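# Push square block flush and corner-aligned against board

## Task

Slide the square block and the board (both flat pieces) into contact so that a full edge of the block lies flush along one of the board's sides or ends, with one block corner matching one board corner. Pushing is the only allowed method: gripping either piece between the fingers or raising it off the table fails. Tipping a piece over is permitted. At the end both pieces must rest flat on the table, close to where they began, and touch no fixed item. The gripper must hold nothing, and the arrangement must stay in place without the robot, so release and back the arm away before ending.

## Robot and tools

Robot: one six-joint arm (a Trossen WXAI follower) with a two-finger parallel gripper and a wrist camera. Every row, target and per-joint list uses this order: waist (joint_0), shoulder (joint_1), elbow (joint_2), wrist pitch (joint_3), wrist yaw (joint_4), wrist roll (joint_5), then the gripper opening as the 7th number.

Frame: the scene frame has its origin on the table top under the arm base. +z is up, and +y is to the left when facing along +x. The base may sit slightly tilted. The fingers point along the gripper's own +x and open and close along its y. end_effector_position is the midpoint between the finger pads, roughly 3 to 4 cm behind the tips. The reported hand position gets less accurate at long reach.

execute_actions(actions): actions is a list of actions. Each action is a list of 1 to 15 rows, and each row is 7 plain numbers in [-1, 1]. Rows run one per 1/30 s step. An action always lasts 15 steps (0.5 s), and a short table repeats its last row. The first six numbers are offsets, not poses. They are measured from the joint angles at the start of that action, not from the previous row. For the first action in a call, that means the angles in the latest reported result. They are scaled so 1.0 equals 0.9615 rad for waist, shoulder and elbow, 1.713 rad for wrist pitch, 1.767 rad for wrist yaw and 1.728 rad for wrist roll. The 7th number is an absolute opening: +1 is fully open, and empty fingers close at about -0.80. Values down to -1 close no further. A full close takes at least about 0.5 s. An empty list only returns the state and images.

Joint ranges (rad): waist -3.054 to 3.054, shoulder 0.000 to 3.142, elbow 0.000 to 2.356, wrist pitch -1.571 to 1.571, wrist yaw -1.571 to 1.571, wrist roll -3.142 to 3.142. An action is rejected if it would drive a joint more than 0.010 rad outward past its range. If the first action fails this check, or any action is malformed, nothing in the call runs. True ends may differ from these by up to 0.010 rad. A joint pushed into its real end stops there, and the result may say "joint sent to its limit". Each step, a joint's target can lead its measured angle by at most 0.211 rad (waist, shoulder, elbow), 0.213 (wrist pitch), 0.267 (wrist yaw) or 0.228 (wrist roll). Targets are also scaled back if they would put the hand over 70 mm from where it is. Big motions therefore take several actions. Friction can leave a joint short, or make a small turn not happen at all, so check Joint positions after each call.

move(target, speed, blocking): target is one 7-number row. Its joint offsets count from the Joint positions in the latest result that lists them, not from the arm's current pose. The opening is absolute and is sent at the start. speed is the peak rate of the joint with the longest path, in rad/s, from 0.01 to 2 (default 0.5). All joints finish together, so the hand moves on a curve. Each path lasts 0.5 to 10 s, and moves longer than 10 s stop early. Paths ignore obstacles, and faster moves or targets deeper past a contact hit and press harder. With blocking=false, the result comes after 0.5 s while the arm keeps going. Use wait(0) to check it, or stop to brake it. Until a result shows the move has ended, other execute_actions and move calls are refused. The added "move:" line gives the outcome (done, off_target, moving, held, fault), then limits=held or limits=none, and the joint farthest from its target.

wait(seconds): 0 to 10; the arm holds its last command, and a running move continues. stop(): brakes a running move, which needs some room, more at speed. The fingers keep moving. zoom_image(camera, region): camera is one of cam_head_left, cam_head_right, cam_high, cam_low, cam_wrist (each 504x504). region is [x0, y0, x1, y1] in image pixels from the top-left corner, at most 504 by 504. show_instructions() shows the reference images. read_manual(section) returns licence texts ("licences"). finished_scene(scene) ends the current scene; pass its number. It cannot be undone, and the result reports success.

Result lines: end_effector_position (m) and end_effector_quat_wxyz, plus velocities (m/s, rad/s), all in the scene frame. Joint positions and Joint velocities are in rad and rad/s, with the finger gap last in m (0.088 when fully open). Joint targets are the angles currently being driven toward. grip_measured is the opening on the command scale. It can be off by about 1 mm, and reads up to about 0.061 narrower while squeezing something hard. grip_effort_n is the gripper motor effort in newtons; negative means closing, and it caps at about 83 N. Joint torques and External joint torques (estimated outside load, including friction) are given per joint. "joint command not followed" means the clearance check changed some targets. MOTOR HOT appears from 50 °C. An OVER-TEMPERATURE FAULT holds the arm, and power can cut if cooling fails. A TORQUE FAULT happens when contact torque reaches a load limit: waist 17.8, shoulder 22, elbow 22, wrist pitch 5.8, wrist yaw 5.78, wrist roll 5.42 N m. The arm then freezes for 10 s and the rest of the call is dropped. The simulation keeps running while you think.

Cameras carry pinhole+radial calibrations with a world-to-camera transform. They may be off by a few degrees and millimetres, and the wrist camera's pose is computed from the joint readings.

Avoid: closing the fingers on either piece or lifting it, knocking anything off the table, and fast impacts or heavy shoves. Do not press hard enough to cause torque faults, and do not hold a load long enough to overheat. Loose objects may get brief random nudges. Push with an open or empty gripper, then back away before calling finished_scene.

Each tool is called by a JSON object that holds its "api" and its "payload".

Reference images:

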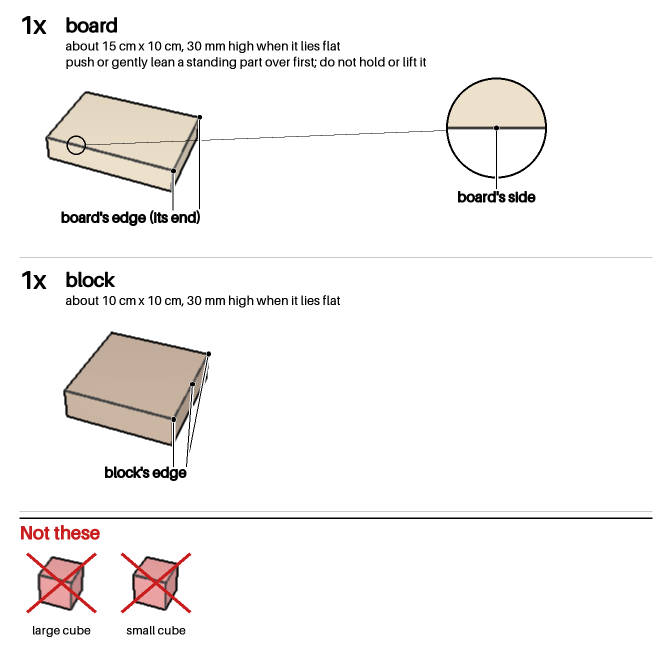

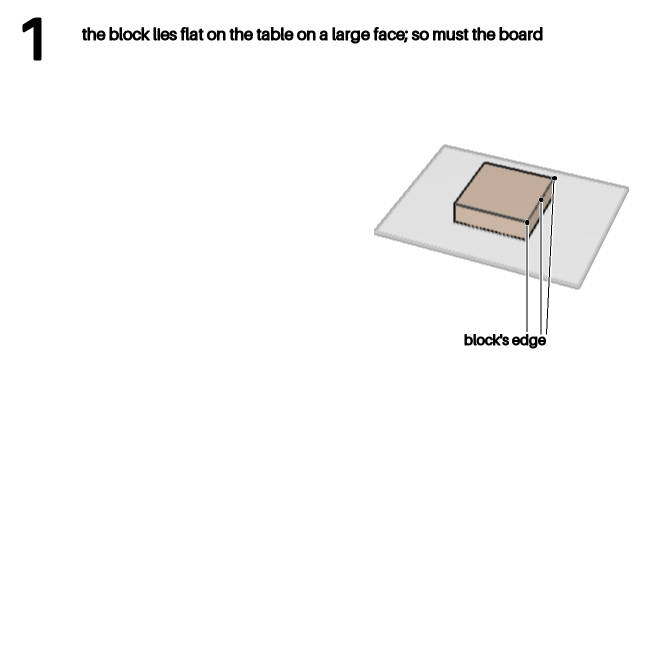

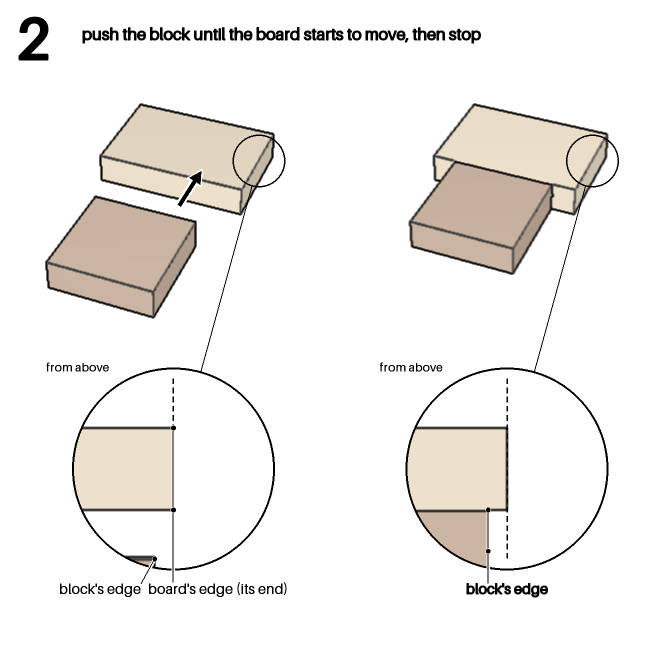

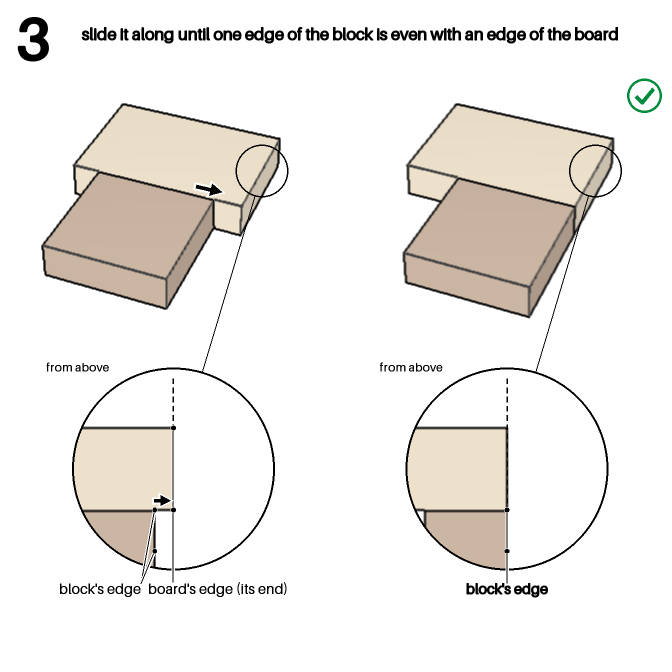

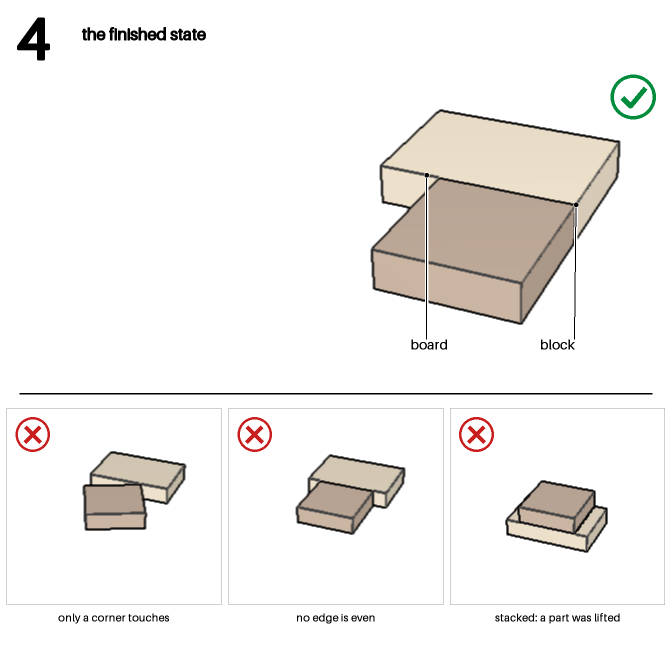

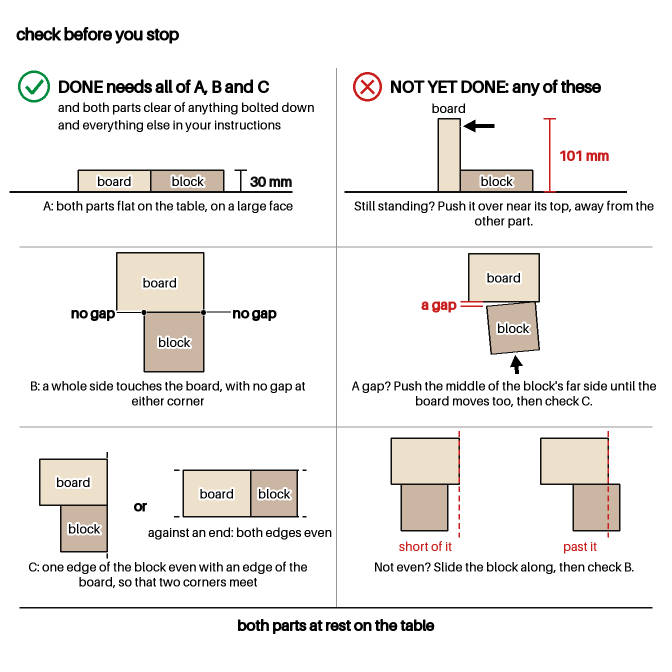

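## Session

{"api": "execute_actions", "payload": {"actions": []}}

Scene clock: 0.00 s.
end_effector_position=(+0.2662, +0.0762, +0.2694) grip_measured=+0.856 grip_effort_n=n/a end_effector_quat_wxyz=(+0.878, -0.206, +0.418, -0.113) end_effector_velocity=(-0.002, -0.001, -0.001) end_effector_angular_velocity=(-0.013, +0.018, +0.015)
Joint names: [waist, shoulder, elbow, wrist pitch, wrist yaw, wrist roll]
Joint positions: [ 0.819  1.321  1.037 -0.946  0.725  0.351  0.081]
Joint velocities: [-0.002 -0.002 -0.002 -0.007 -0.007 -0.022 -0.   ]
Joint torques (N m, as the arm reports them, + toward a larger angle): no reading
External joint torques (N m, as the arm's controller estimates them; a push from outside toward a larger angle lowers the number): no reading
Motor temperatures (°C, as the motors report them): [27 25 28 25 27 25]
Heat: hottest elbow 28 °C (+0.0 °C/min).
Joint targets: [0.819 1.321 1.037 -0.946 0.725 0.351]

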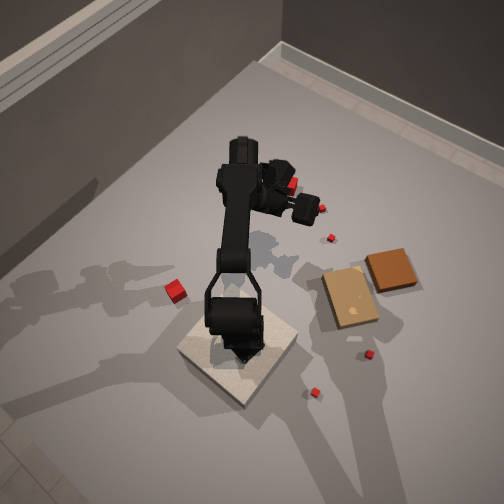

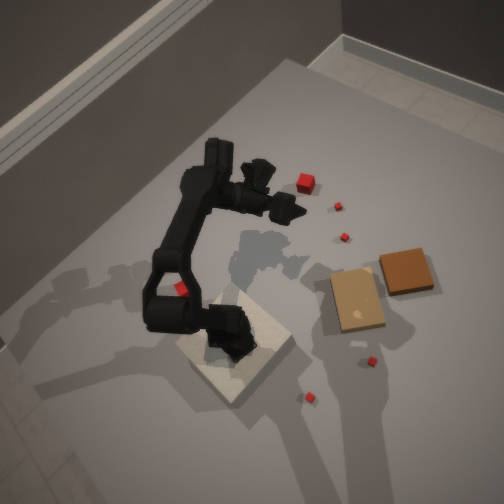

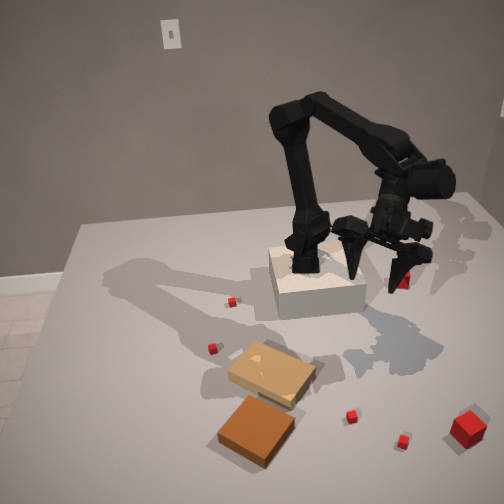

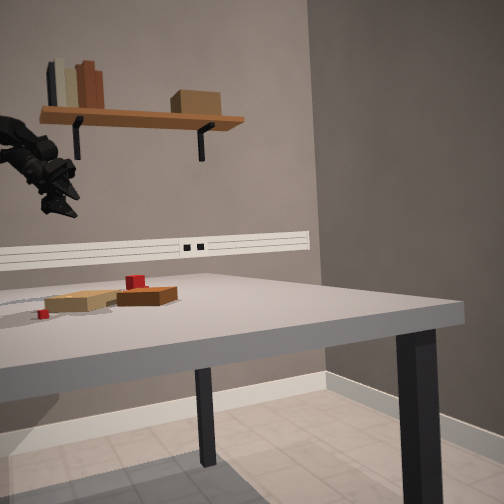

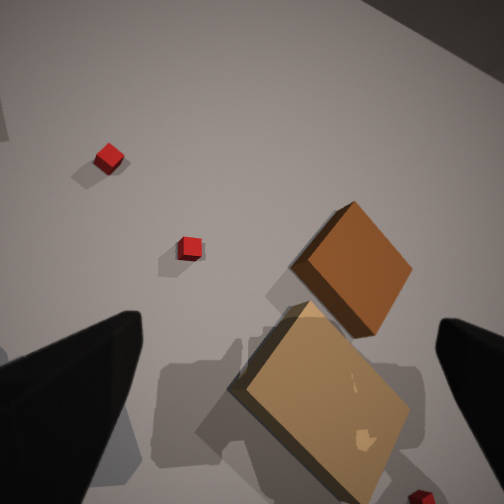

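{"api": "zoom_image", "payload": {"camera": "cam_head_left", "region": [310, 235, 430, 355]}}

{"api": "zoom_image", "payload": {"camera": "cam_high", "region": [200, 330, 340, 470]}}

Region (310, 235, 430, 355) of cam_head_left's 504x504 image, scaled by 4.200, with more detail than that image has.

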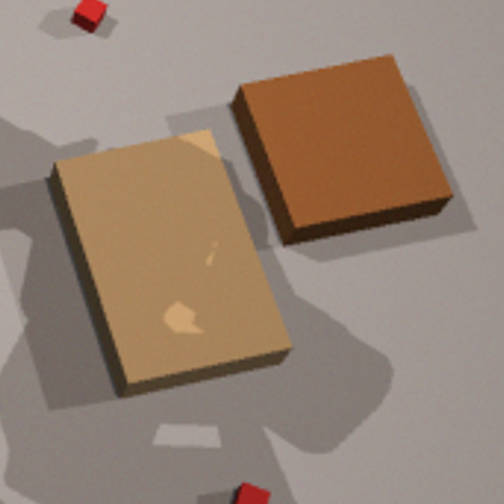

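Region (200, 330, 340, 470) of cam_high's 504x504 image, scaled by 3.600, with more detail than that image has.

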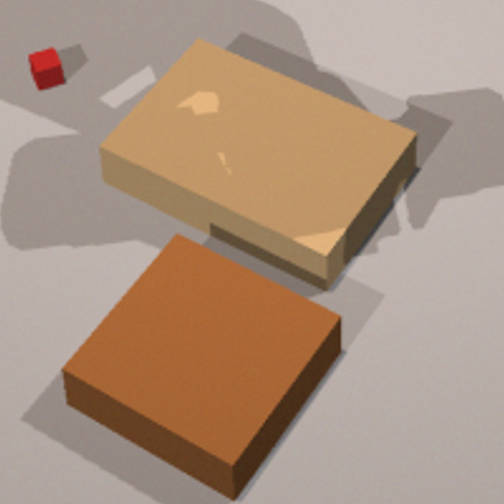

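{"api": "move", "payload": {"target": [-1,0.191,-0.3,0.076,-0.41,-0.004,0.7], "speed": 0.8}}

Scene clock: 49.97 s.
end_effector_position=(+0.2128, -0.0718, +0.1148) grip_measured=+0.703 grip_effort_n=-16.0 end_effector_quat_wxyz=(+0.686, +0.241, +0.650, -0.222) end_effector_velocity=(-0.002, +0.001, -0.000) end_effector_angular_velocity=(+0.009, +0.005, +0.005)
Joint names: [waist, shoulder, elbow, wrist pitch, wrist yaw, wrist roll]
Joint positions: [-0.14   1.495  0.759 -0.818  0.003  0.347  0.073]
Joint velocities: [-0.002 -0.002 -0.002 -0.007 -0.007 -0.007 -0.   ]
Joint torques (N m, as the arm reports them, + toward a larger angle): [ 0.01 -3.07  3.38  0.69 -0.11 -0.06]
External joint torques (N m, as the arm's controller estimates them; a push from outside toward a larger angle lowers the number): [-0.16  1.52 -2.07  0.25 -0.1  -0.06]
Motor temperatures (°C, as the motors report them): [27 27 34 27 28 25]
Heat: hottest elbow 34 °C (+7.2 °C/min).
Joint targets: [-0.143 1.505 0.748 -0.816 0.000 0.344]
move: done; limits=none; farthest joint: the shoulder, 0.010 radians from its target (0.184 radians at the start)
camera_calibration (this result's frames):
cam_wrist: T_world_to_cam=[[-0.590443, -0.802596, -0.0849538, 0.0860534], [-0.787387, 0.549725, 0.278969, 0.20647], [-0.177198, 0.231607, -0.956535, 0.244596], [0, 0, 0, 1]] pos_world=[0.256723, -0.101086, 0.183677]

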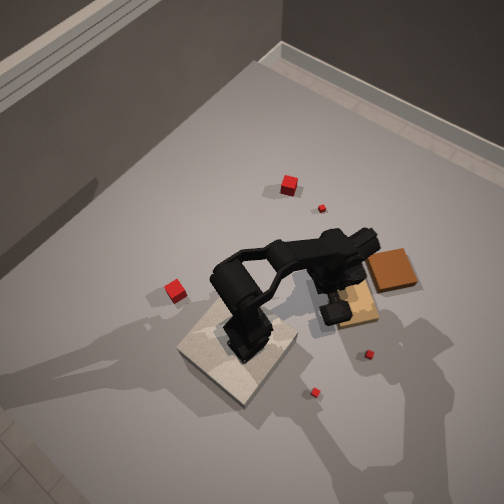

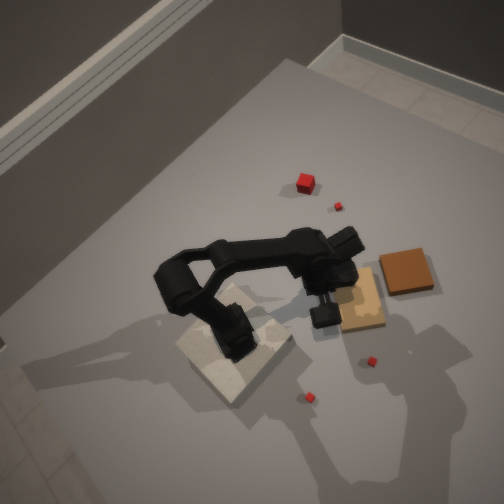

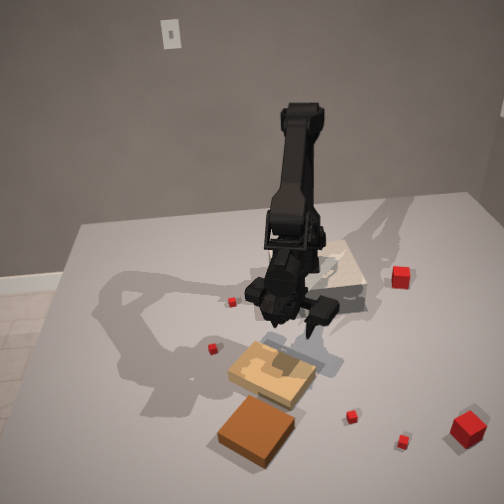

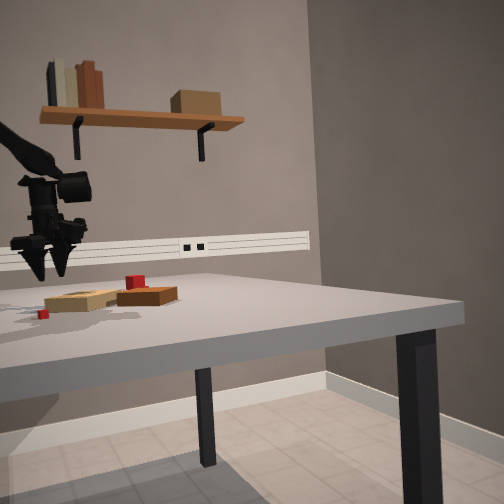

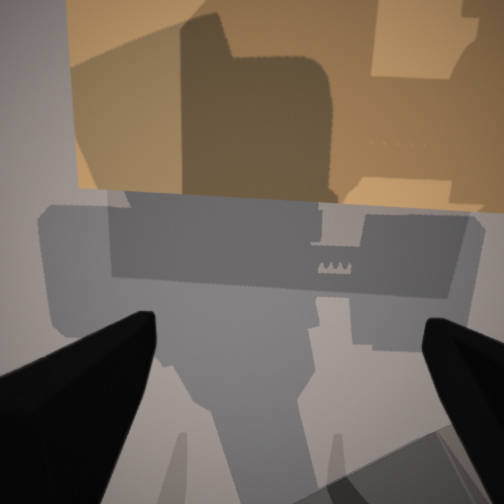

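{"api": "move", "payload": {"target": [-0.042,0.2,-0.146,0.176,0,-0.002,0.7], "speed": 0.3}}

Scene clock: 53.90 s.
end_effector_position=(+0.2100, -0.0777, +0.0513) grip_measured=+0.703 grip_effort_n=-16.0 end_effector_quat_wxyz=(+0.677, +0.254, +0.650, -0.234) end_effector_velocity=(-0.000, +0.001, +0.001) end_effector_angular_velocity=(+0.007, -0.001, +0.020)
Joint names: [waist, shoulder, elbow, wrist pitch, wrist yaw, wrist roll]
Joint positions: [-0.178  1.676  0.628 -0.518  0.002  0.346  0.073]
Joint velocities: [-0.002 -0.002  0.002 -0.007 -0.007 -0.022 -0.   ]
Joint torques (N m, as the arm reports them, + toward a larger angle): [-0.02 -3.34  2.69  0.64  0.   -0.06]
External joint torques (N m, as the arm's controller estimates them; a push from outside toward a larger angle lowers the number): [-0.23  1.68 -1.78  0.22  0.02 -0.05]
Motor temperatures (°C, as the motors report them): [27 27 34 27 28 25]
Heat: hottest elbow 34 °C (+6.7 °C/min).
Joint targets: [-0.180 1.687 0.619 -0.516 0.002 0.343]
move: off_target; limits=none; farthest joint: the shoulder, 0.011 radians from its target (0.192 radians at the start)
camera_calibration (this result's frames):
cam_wrist: T_world_to_cam=[[-0.620758, -0.779699, -0.0820242, 0.0822639], [-0.762841, 0.576545, 0.292695, 0.221502], [-0.180924, 0.244265, -0.952681, 0.186331], [0, 0, 0, 1]] pos_world=[0.253749, -0.109079, 0.119429]

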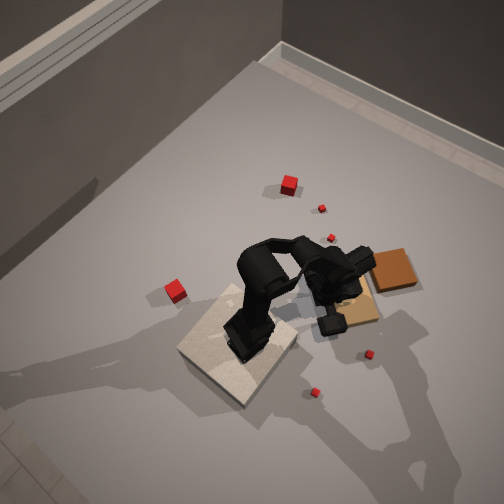

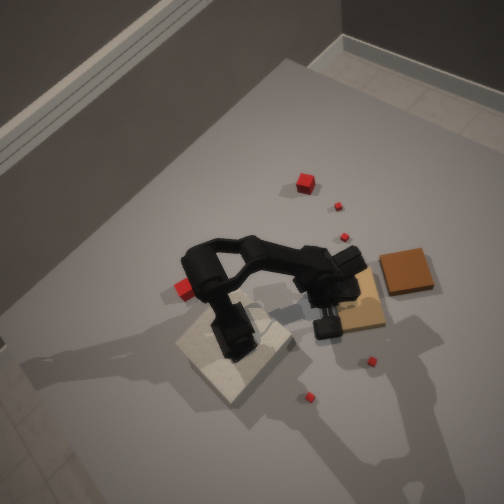

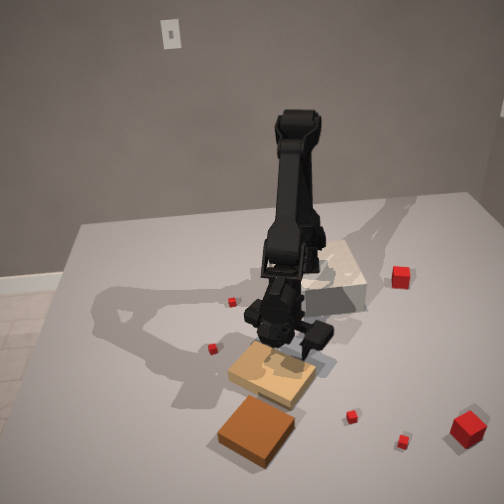

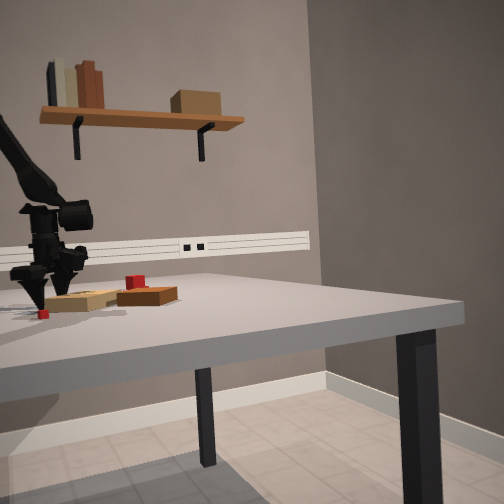

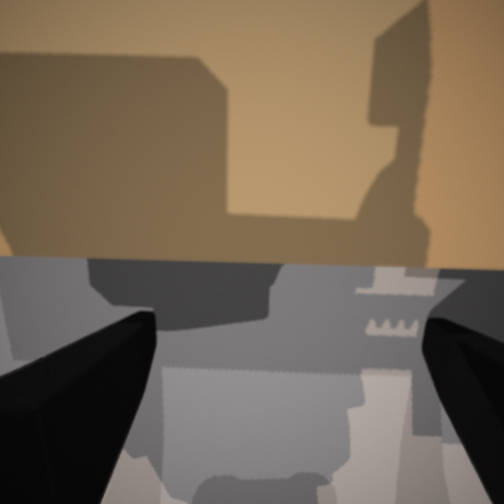

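Push.

{"api": "move", "payload": {"target": [-0.067,0.174,0.197,-0.021,0,-0.039,0.7], "speed": 0.1}}

Scene clock: 57.93 s.
end_effector_position=(+0.2405, -0.1043, +0.0507) grip_measured=+0.703 grip_effort_n=-15.6 end_effector_quat_wxyz=(+0.670, +0.254, +0.659, -0.230) end_effector_velocity=(-0.004, -0.000, +0.001) end_effector_angular_velocity=(+0.000, +0.018, +0.005)
Joint names: [waist, shoulder, elbow, wrist pitch, wrist yaw, wrist roll]
Joint positions: [-0.235  1.822  0.803 -0.571 -0.002  0.284  0.073]
Joint velocities: [-0.002 -0.002  0.002 -0.022  0.007 -0.007 -0.   ]
Joint torques (N m, as the arm reports them, + toward a larger angle): [-0.47 -3.35  4.94  1.68  0.18 -0.14]
External joint torques (N m, as the arm's controller estimates them; a push from outside toward a larger angle lowers the number): [-0.69  2.89  0.42  1.32  0.19 -0.14]
Motor temperatures (°C, as the motors report them): [27 28 34 27 28 25]
Heat: hottest elbow 34 °C (+6.2 °C/min).
Joint targets: [-0.242 1.843 0.817 -0.554 0.003 0.279]
move: off_target; limits=none; farthest joint: the shoulder, 0.022 radians from its target (0.167 radians at the start)
camera_calibration (this result's frames):
cam_wrist: T_world_to_cam=[[-0.617484, -0.7825, -0.080043, 0.0792991], [-0.760598, 0.568045, 0.314349, 0.257729], [-0.20051, 0.254986, -0.945927, 0.203225], [0, 0, 0, 1]] pos_world=[0.285743, -0.13617, 0.117566]

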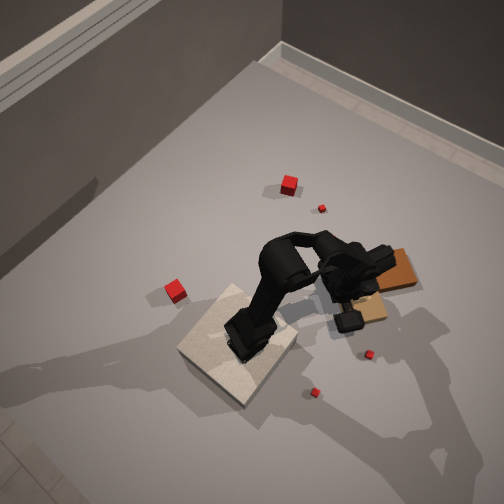

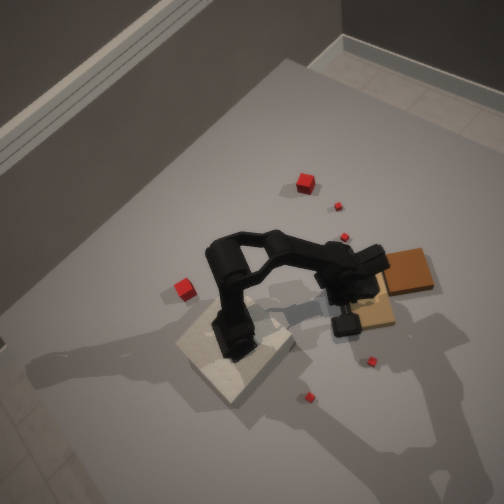

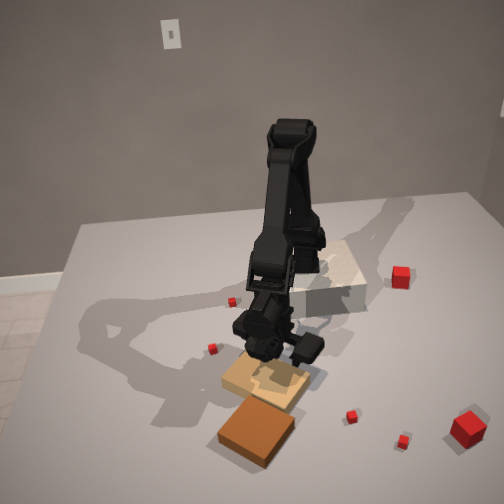

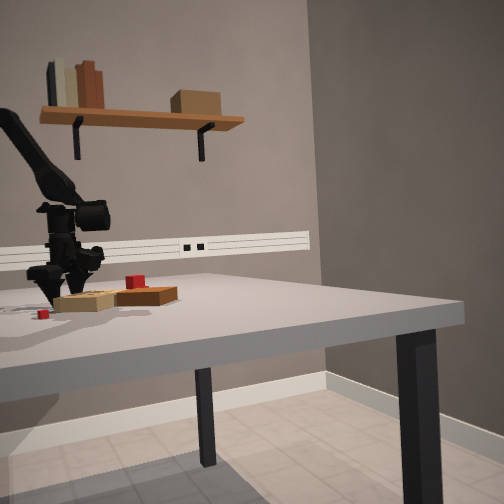

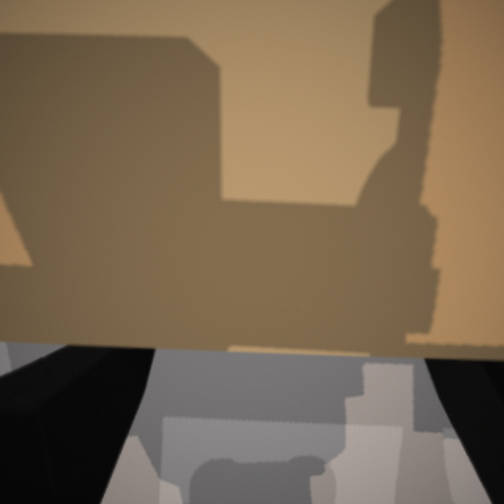

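{"api": "move", "payload": {"target": [0,-0.19,0.064,-0.132,0,0,0.7], "speed": 0.4}}

{"api": "move", "payload": {"target": [0.2,0.56,0.735,-0.095,0,1,1], "speed": 1.2}}

Scene clock: 71.67 s.
end_effector_position=(+0.2306, -0.1017, +0.1035) grip_measured=+0.703 grip_effort_n=-15.6 end_effector_quat_wxyz=(+0.672, +0.254, +0.657, -0.230) end_effector_velocity=(-0.001, +0.002, +0.001) end_effector_angular_velocity=(+0.021, -0.007, +0.015)
Joint names: [waist, shoulder, elbow, wrist pitch, wrist yaw, wrist roll]
Joint positions: [-0.235  1.647  0.859 -0.795 -0.002  0.284  0.073]
Joint velocities: [-0.007 -0.007 -0.002 -0.007 -0.022 -0.022 -0.   ]
Joint torques (N m, as the arm reports them, + toward a larger angle): [ 0.26 -5.54  4.96  0.34  0.    0.04]
External joint torques (N m, as the arm's controller estimates them; a push from outside toward a larger angle lowers the number): [ 0.06  0.07 -0.31 -0.05  0.02  0.04]
Motor temperatures (°C, as the motors report them): [27 28 34 28 28 25]
Heat: hottest elbow 34 °C (+4.0 °C/min).
Joint targets: [-0.235 1.639 0.865 -0.797 -0.002 0.284]
move: done; limits=none; farthest joint: the shoulder, 0.008 radians from its target (0.183 radians at the start)
camera_calibration (this result's frames):
cam_wrist: T_world_to_cam=[[-0.617169, -0.782552, -0.0819408, 0.0795102], [-0.762277, 0.568846, 0.308784, 0.233176], [-0.195028, 0.253033, -0.947596, 0.249225], [0, 0, 0, 1]] pos_world=[0.275422, -0.133483, 0.170678]

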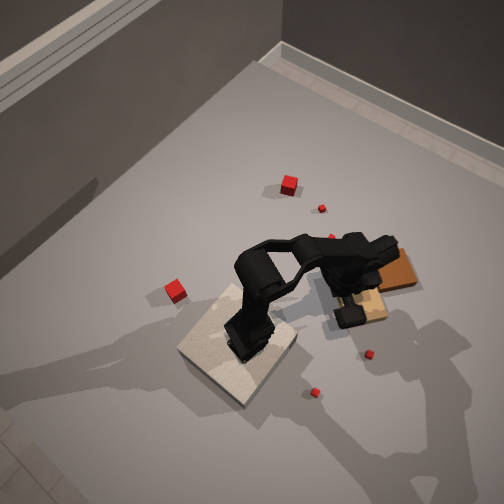

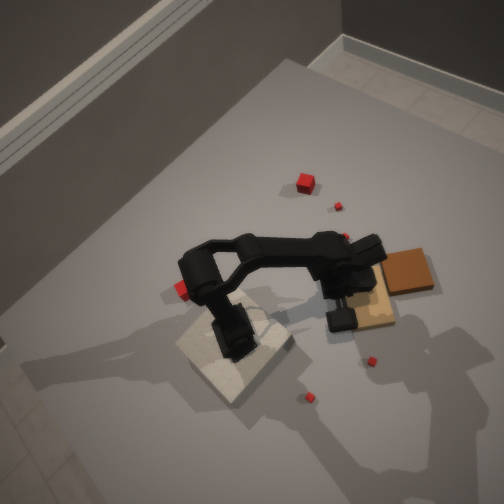

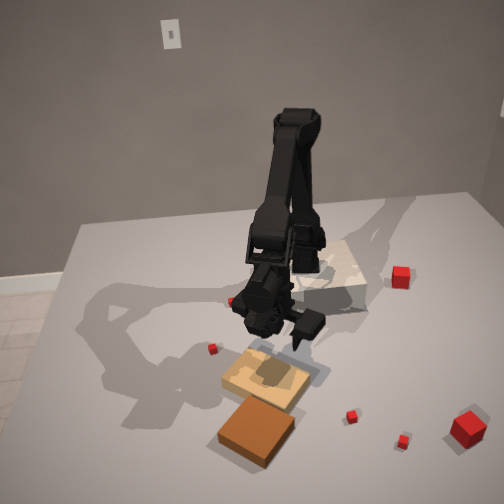

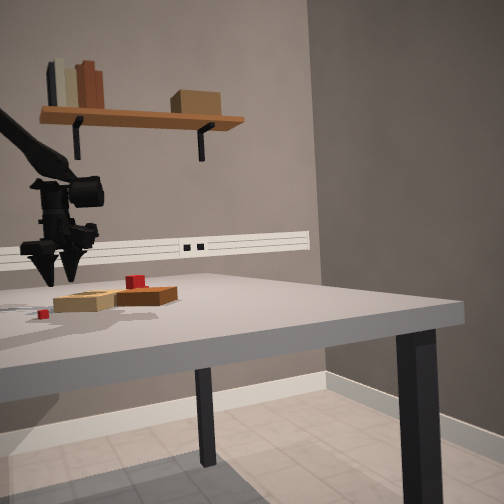

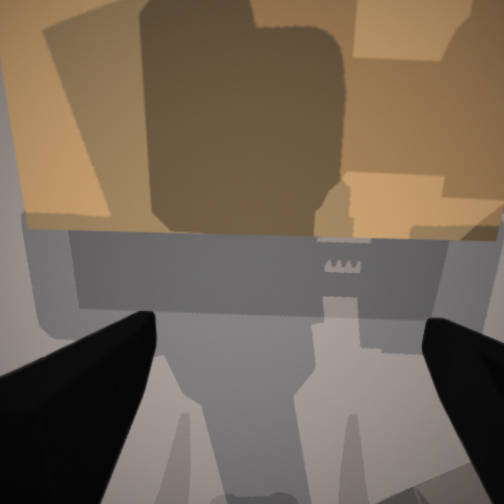

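Scene clock: 73.80 s.
end_effector_position=(+0.3938, -0.0896, +0.1057) grip_measured=+1.000 grip_effort_n=14.7 end_effector_quat_wxyz=(+0.312, +0.653, +0.309, -0.617) end_effector_velocity=(+0.000, -0.002, -0.002) end_effector_angular_velocity=(-0.009, -0.001, +0.019)
Joint names: [waist, shoulder, elbow, wrist pitch, wrist yaw, wrist roll]
Joint positions: [-0.044  2.168  1.557 -0.955 -0.002  2.009  0.088]
Joint velocities: [-0.002  0.002 -0.002  0.007  0.007 -0.022  0.   ]
Joint torques (N m, as the arm reports them, + toward a larger angle): [ 0.49 -6.83  5.42  0.27  0.04  0.14]
External joint torques (N m, as the arm's controller estimates them; a push from outside toward a larger angle lowers the number): [ 0.21  2.98 -0.23 -0.07  0.01  0.15]
Motor temperatures (°C, as the motors report them): [27 28 34 28 28 25]
Heat: hottest elbow 34 °C (+3.0 °C/min).
Joint targets: [-0.042 2.186 1.565 -0.958 -0.002 2.012]
move: off_target; limits=none; farthest joint: the shoulder, 0.018 radians from its target (0.538 radians at the start)
camera_calibration (this result's frames):
cam_wrist: T_world_to_cam=[[-0.803337, 0.591332, -0.0705448, 0.385104], [0.532985, 0.766754, 0.357792, -0.147478], [0.265664, 0.249828, -0.931133, 0.0966464], [0, 0, 0, 1]] pos_world=[0.362296, -0.13879, 0.169924]

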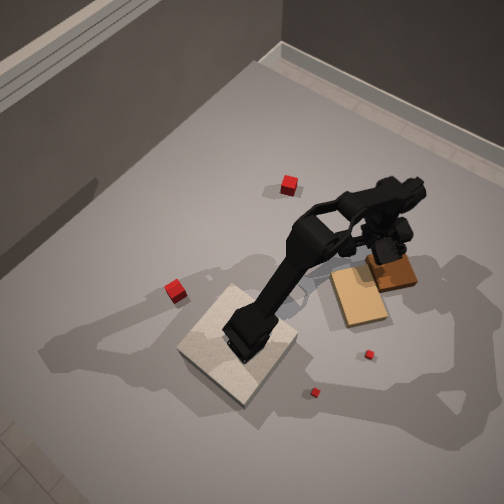

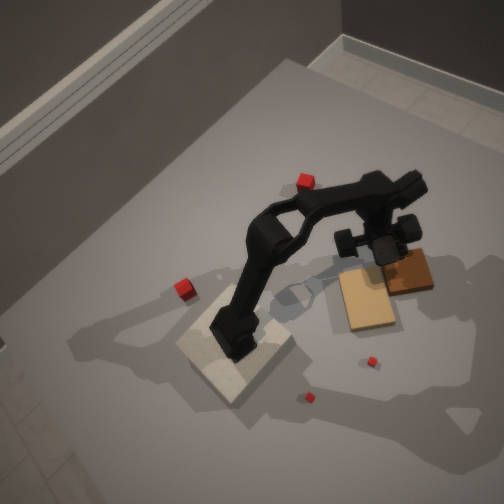

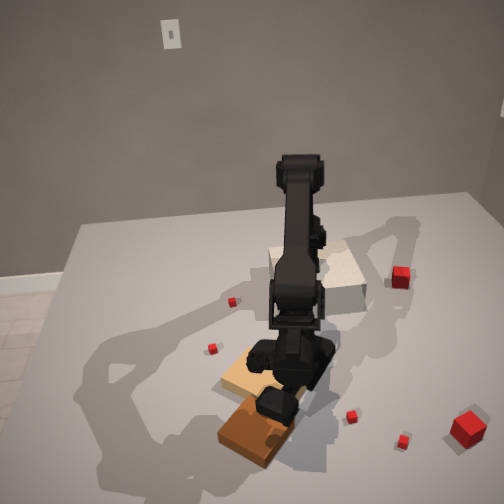

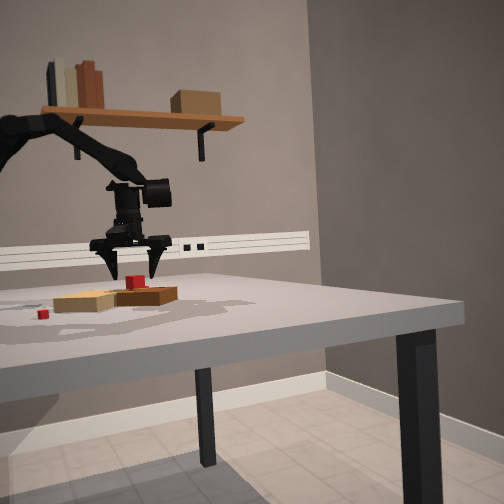

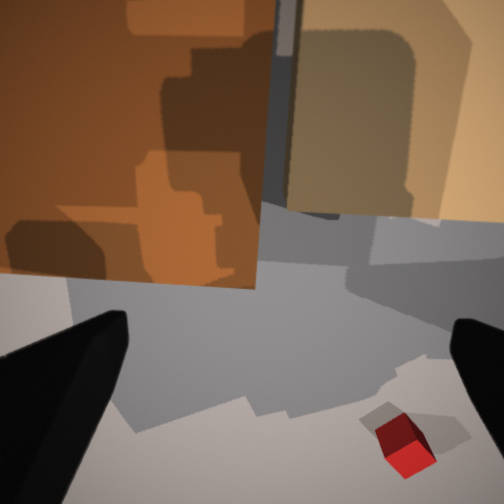

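{"api": "move", "payload": {"target": [0,0.122,-0.078,0.097,0,0.025,1], "speed": 0.2}}

Scene clock: 78.80 s.
end_effector_position=(+0.4041, -0.0870, +0.0582) grip_measured=+1.000 grip_effort_n=14.7 end_effector_quat_wxyz=(+0.305, +0.664, +0.296, -0.615) end_effector_velocity=(-0.001, -0.002, -0.001) end_effector_angular_velocity=(-0.008, -0.001, +0.004)
Joint names: [waist, shoulder, elbow, wrist pitch, wrist yaw, wrist roll]
Joint positions: [-0.037  2.259  1.5   -0.786 -0.007  2.046  0.088]
Joint velocities: [-0.002 -0.002 -0.007  0.007  0.007 -0.007  0.   ]
Joint torques (N m, as the arm reports them, + toward a larger angle): [-0.34 -6.14  2.56  0.27  0.25  0.25]
External joint torques (N m, as the arm's controller estimates them; a push from outside toward a larger angle lowers the number): [-0.61  3.95 -2.81 -0.12  0.21  0.25]
Motor temperatures (°C, as the motors report them): [27 29 34 28 28 25]
Heat: hottest elbow 34 °C (+3.0 °C/min).
Joint targets: [-0.044 2.285 1.482 -0.789 -0.002 2.052]
move: off_target; limits=none; farthest joint: the shoulder, 0.027 radians from its target (0.118 radians at the start)
camera_calibration (this result's frames):
cam_wrist: T_world_to_cam=[[-0.783371, 0.615586, -0.0859276, 0.383416], [0.548358, 0.749571, 0.370738, -0.146407], [0.29263, 0.243306, -0.924754, 0.0371701], [0, 0, 0, 1]] pos_world=[0.369764, -0.135326, 0.121598]

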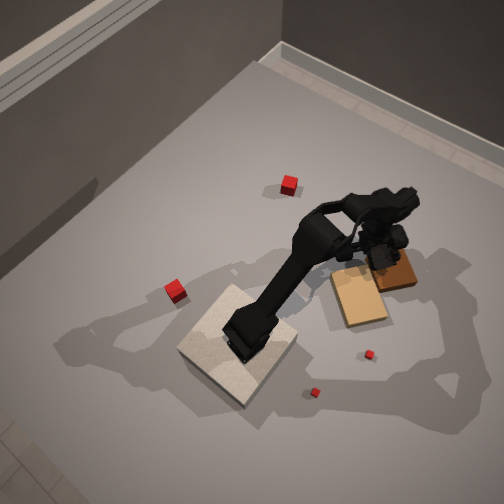

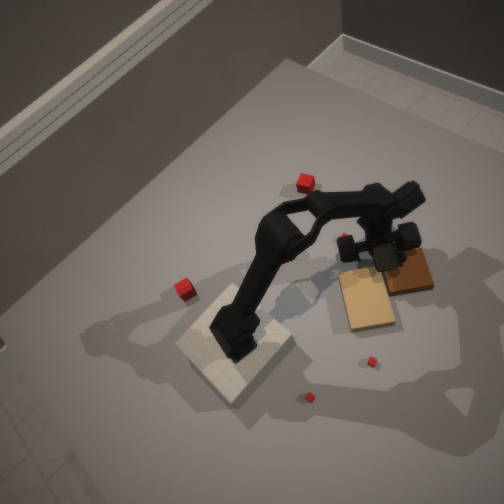

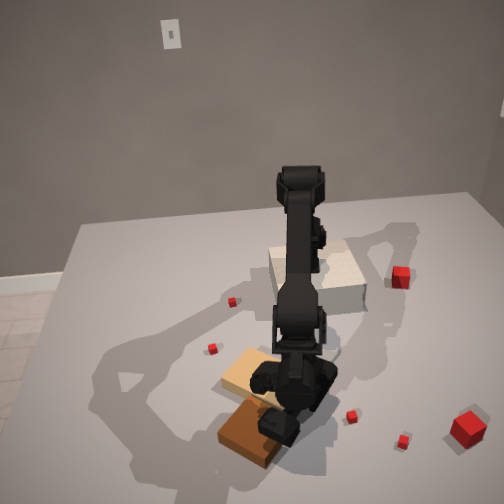

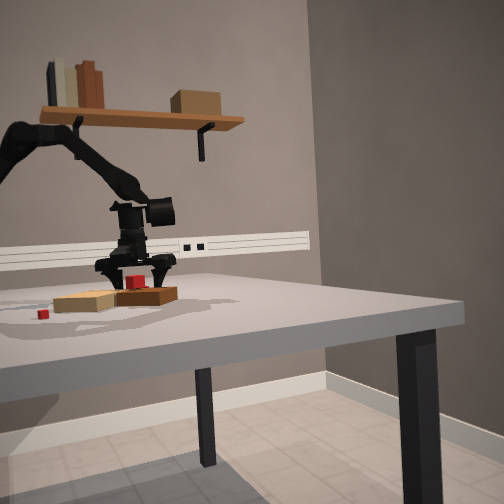

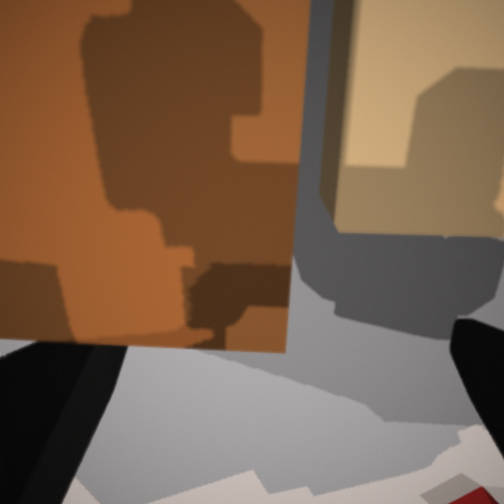

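{"api": "move", "payload": {"target": [0.025,0.025,-0.02,0,0.003,0,1], "speed": 0.05}}

Scene clock: 82.17 s.
end_effector_position=(+0.4036, -0.0788, +0.0560) grip_measured=+1.000 grip_effort_n=14.7 end_effector_quat_wxyz=(+0.311, +0.658, +0.303, -0.615) end_effector_velocity=(-0.006, +0.006, -0.001) end_effector_angular_velocity=(+0.027, +0.022, -0.003)
Joint names: [waist, shoulder, elbow, wrist pitch, wrist yaw, wrist roll]
Joint positions: [-0.016  2.261  1.494 -0.786 -0.003  2.046  0.088]
Joint velocities: [ 0.002 -0.002 -0.007 -0.022 -0.022  0.007  0.   ]
Joint torques (N m, as the arm reports them, + toward a larger angle): [ 0.47 -6.66  3.04  0.41  0.07  0.03]
External joint torques (N m, as the arm's controller estimates them; a push from outside toward a larger angle lowers the number): [ 0.21  3.34 -2.19  0.08  0.04  0.04]
Motor temperatures (°C, as the motors report them): [27 30 34 28 28 25]
Heat: hottest elbow 34 °C (+2.0 °C/min).
Joint targets: [-0.013 2.282 1.481 -0.786 -0.002 2.046]
move: off_target; limits=none; farthest joint: the shoulder, 0.022 radians from its target (0.024 radians at the start)
camera_calibration (this result's frames):
cam_wrist: T_world_to_cam=[[-0.796726, 0.598769, -0.0818687, 0.381646], [0.535527, 0.762278, 0.363515, -0.144962], [0.280068, 0.245779, -0.927984, 0.0386967], [0, 0, 0, 1]] pos_world=[0.370861, -0.127528, 0.119851]

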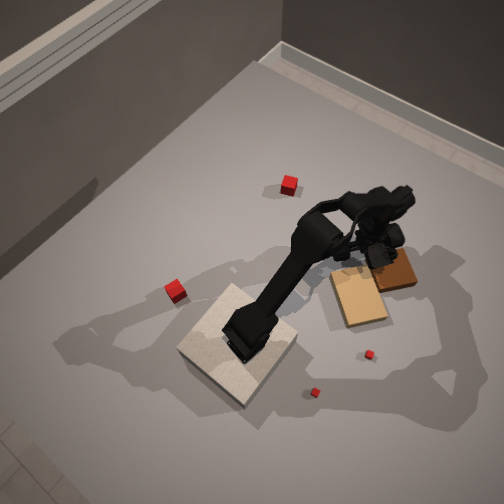

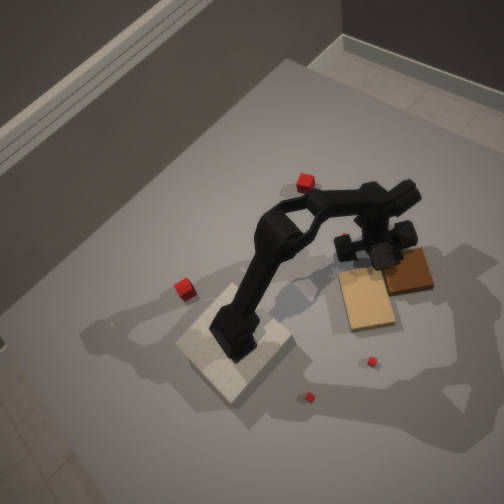

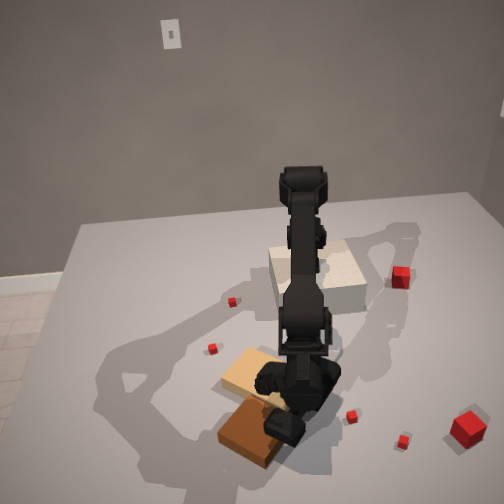

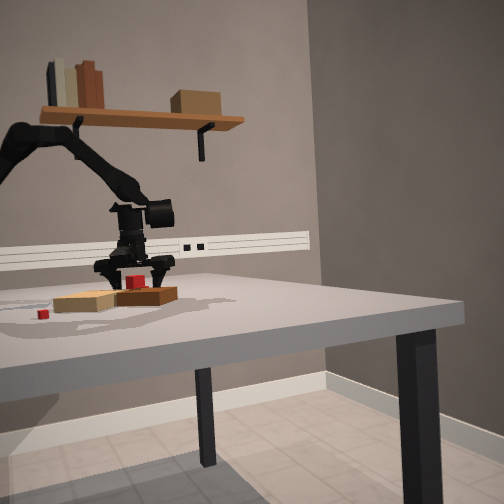

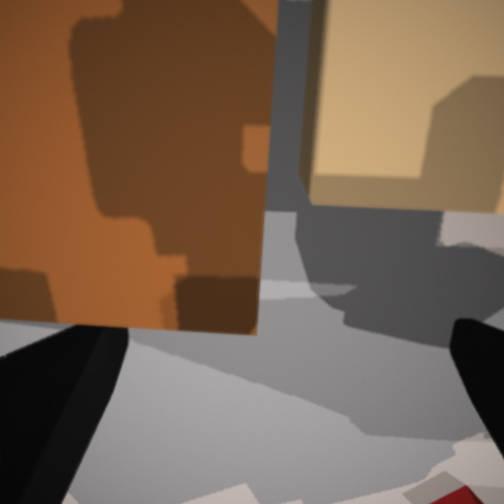

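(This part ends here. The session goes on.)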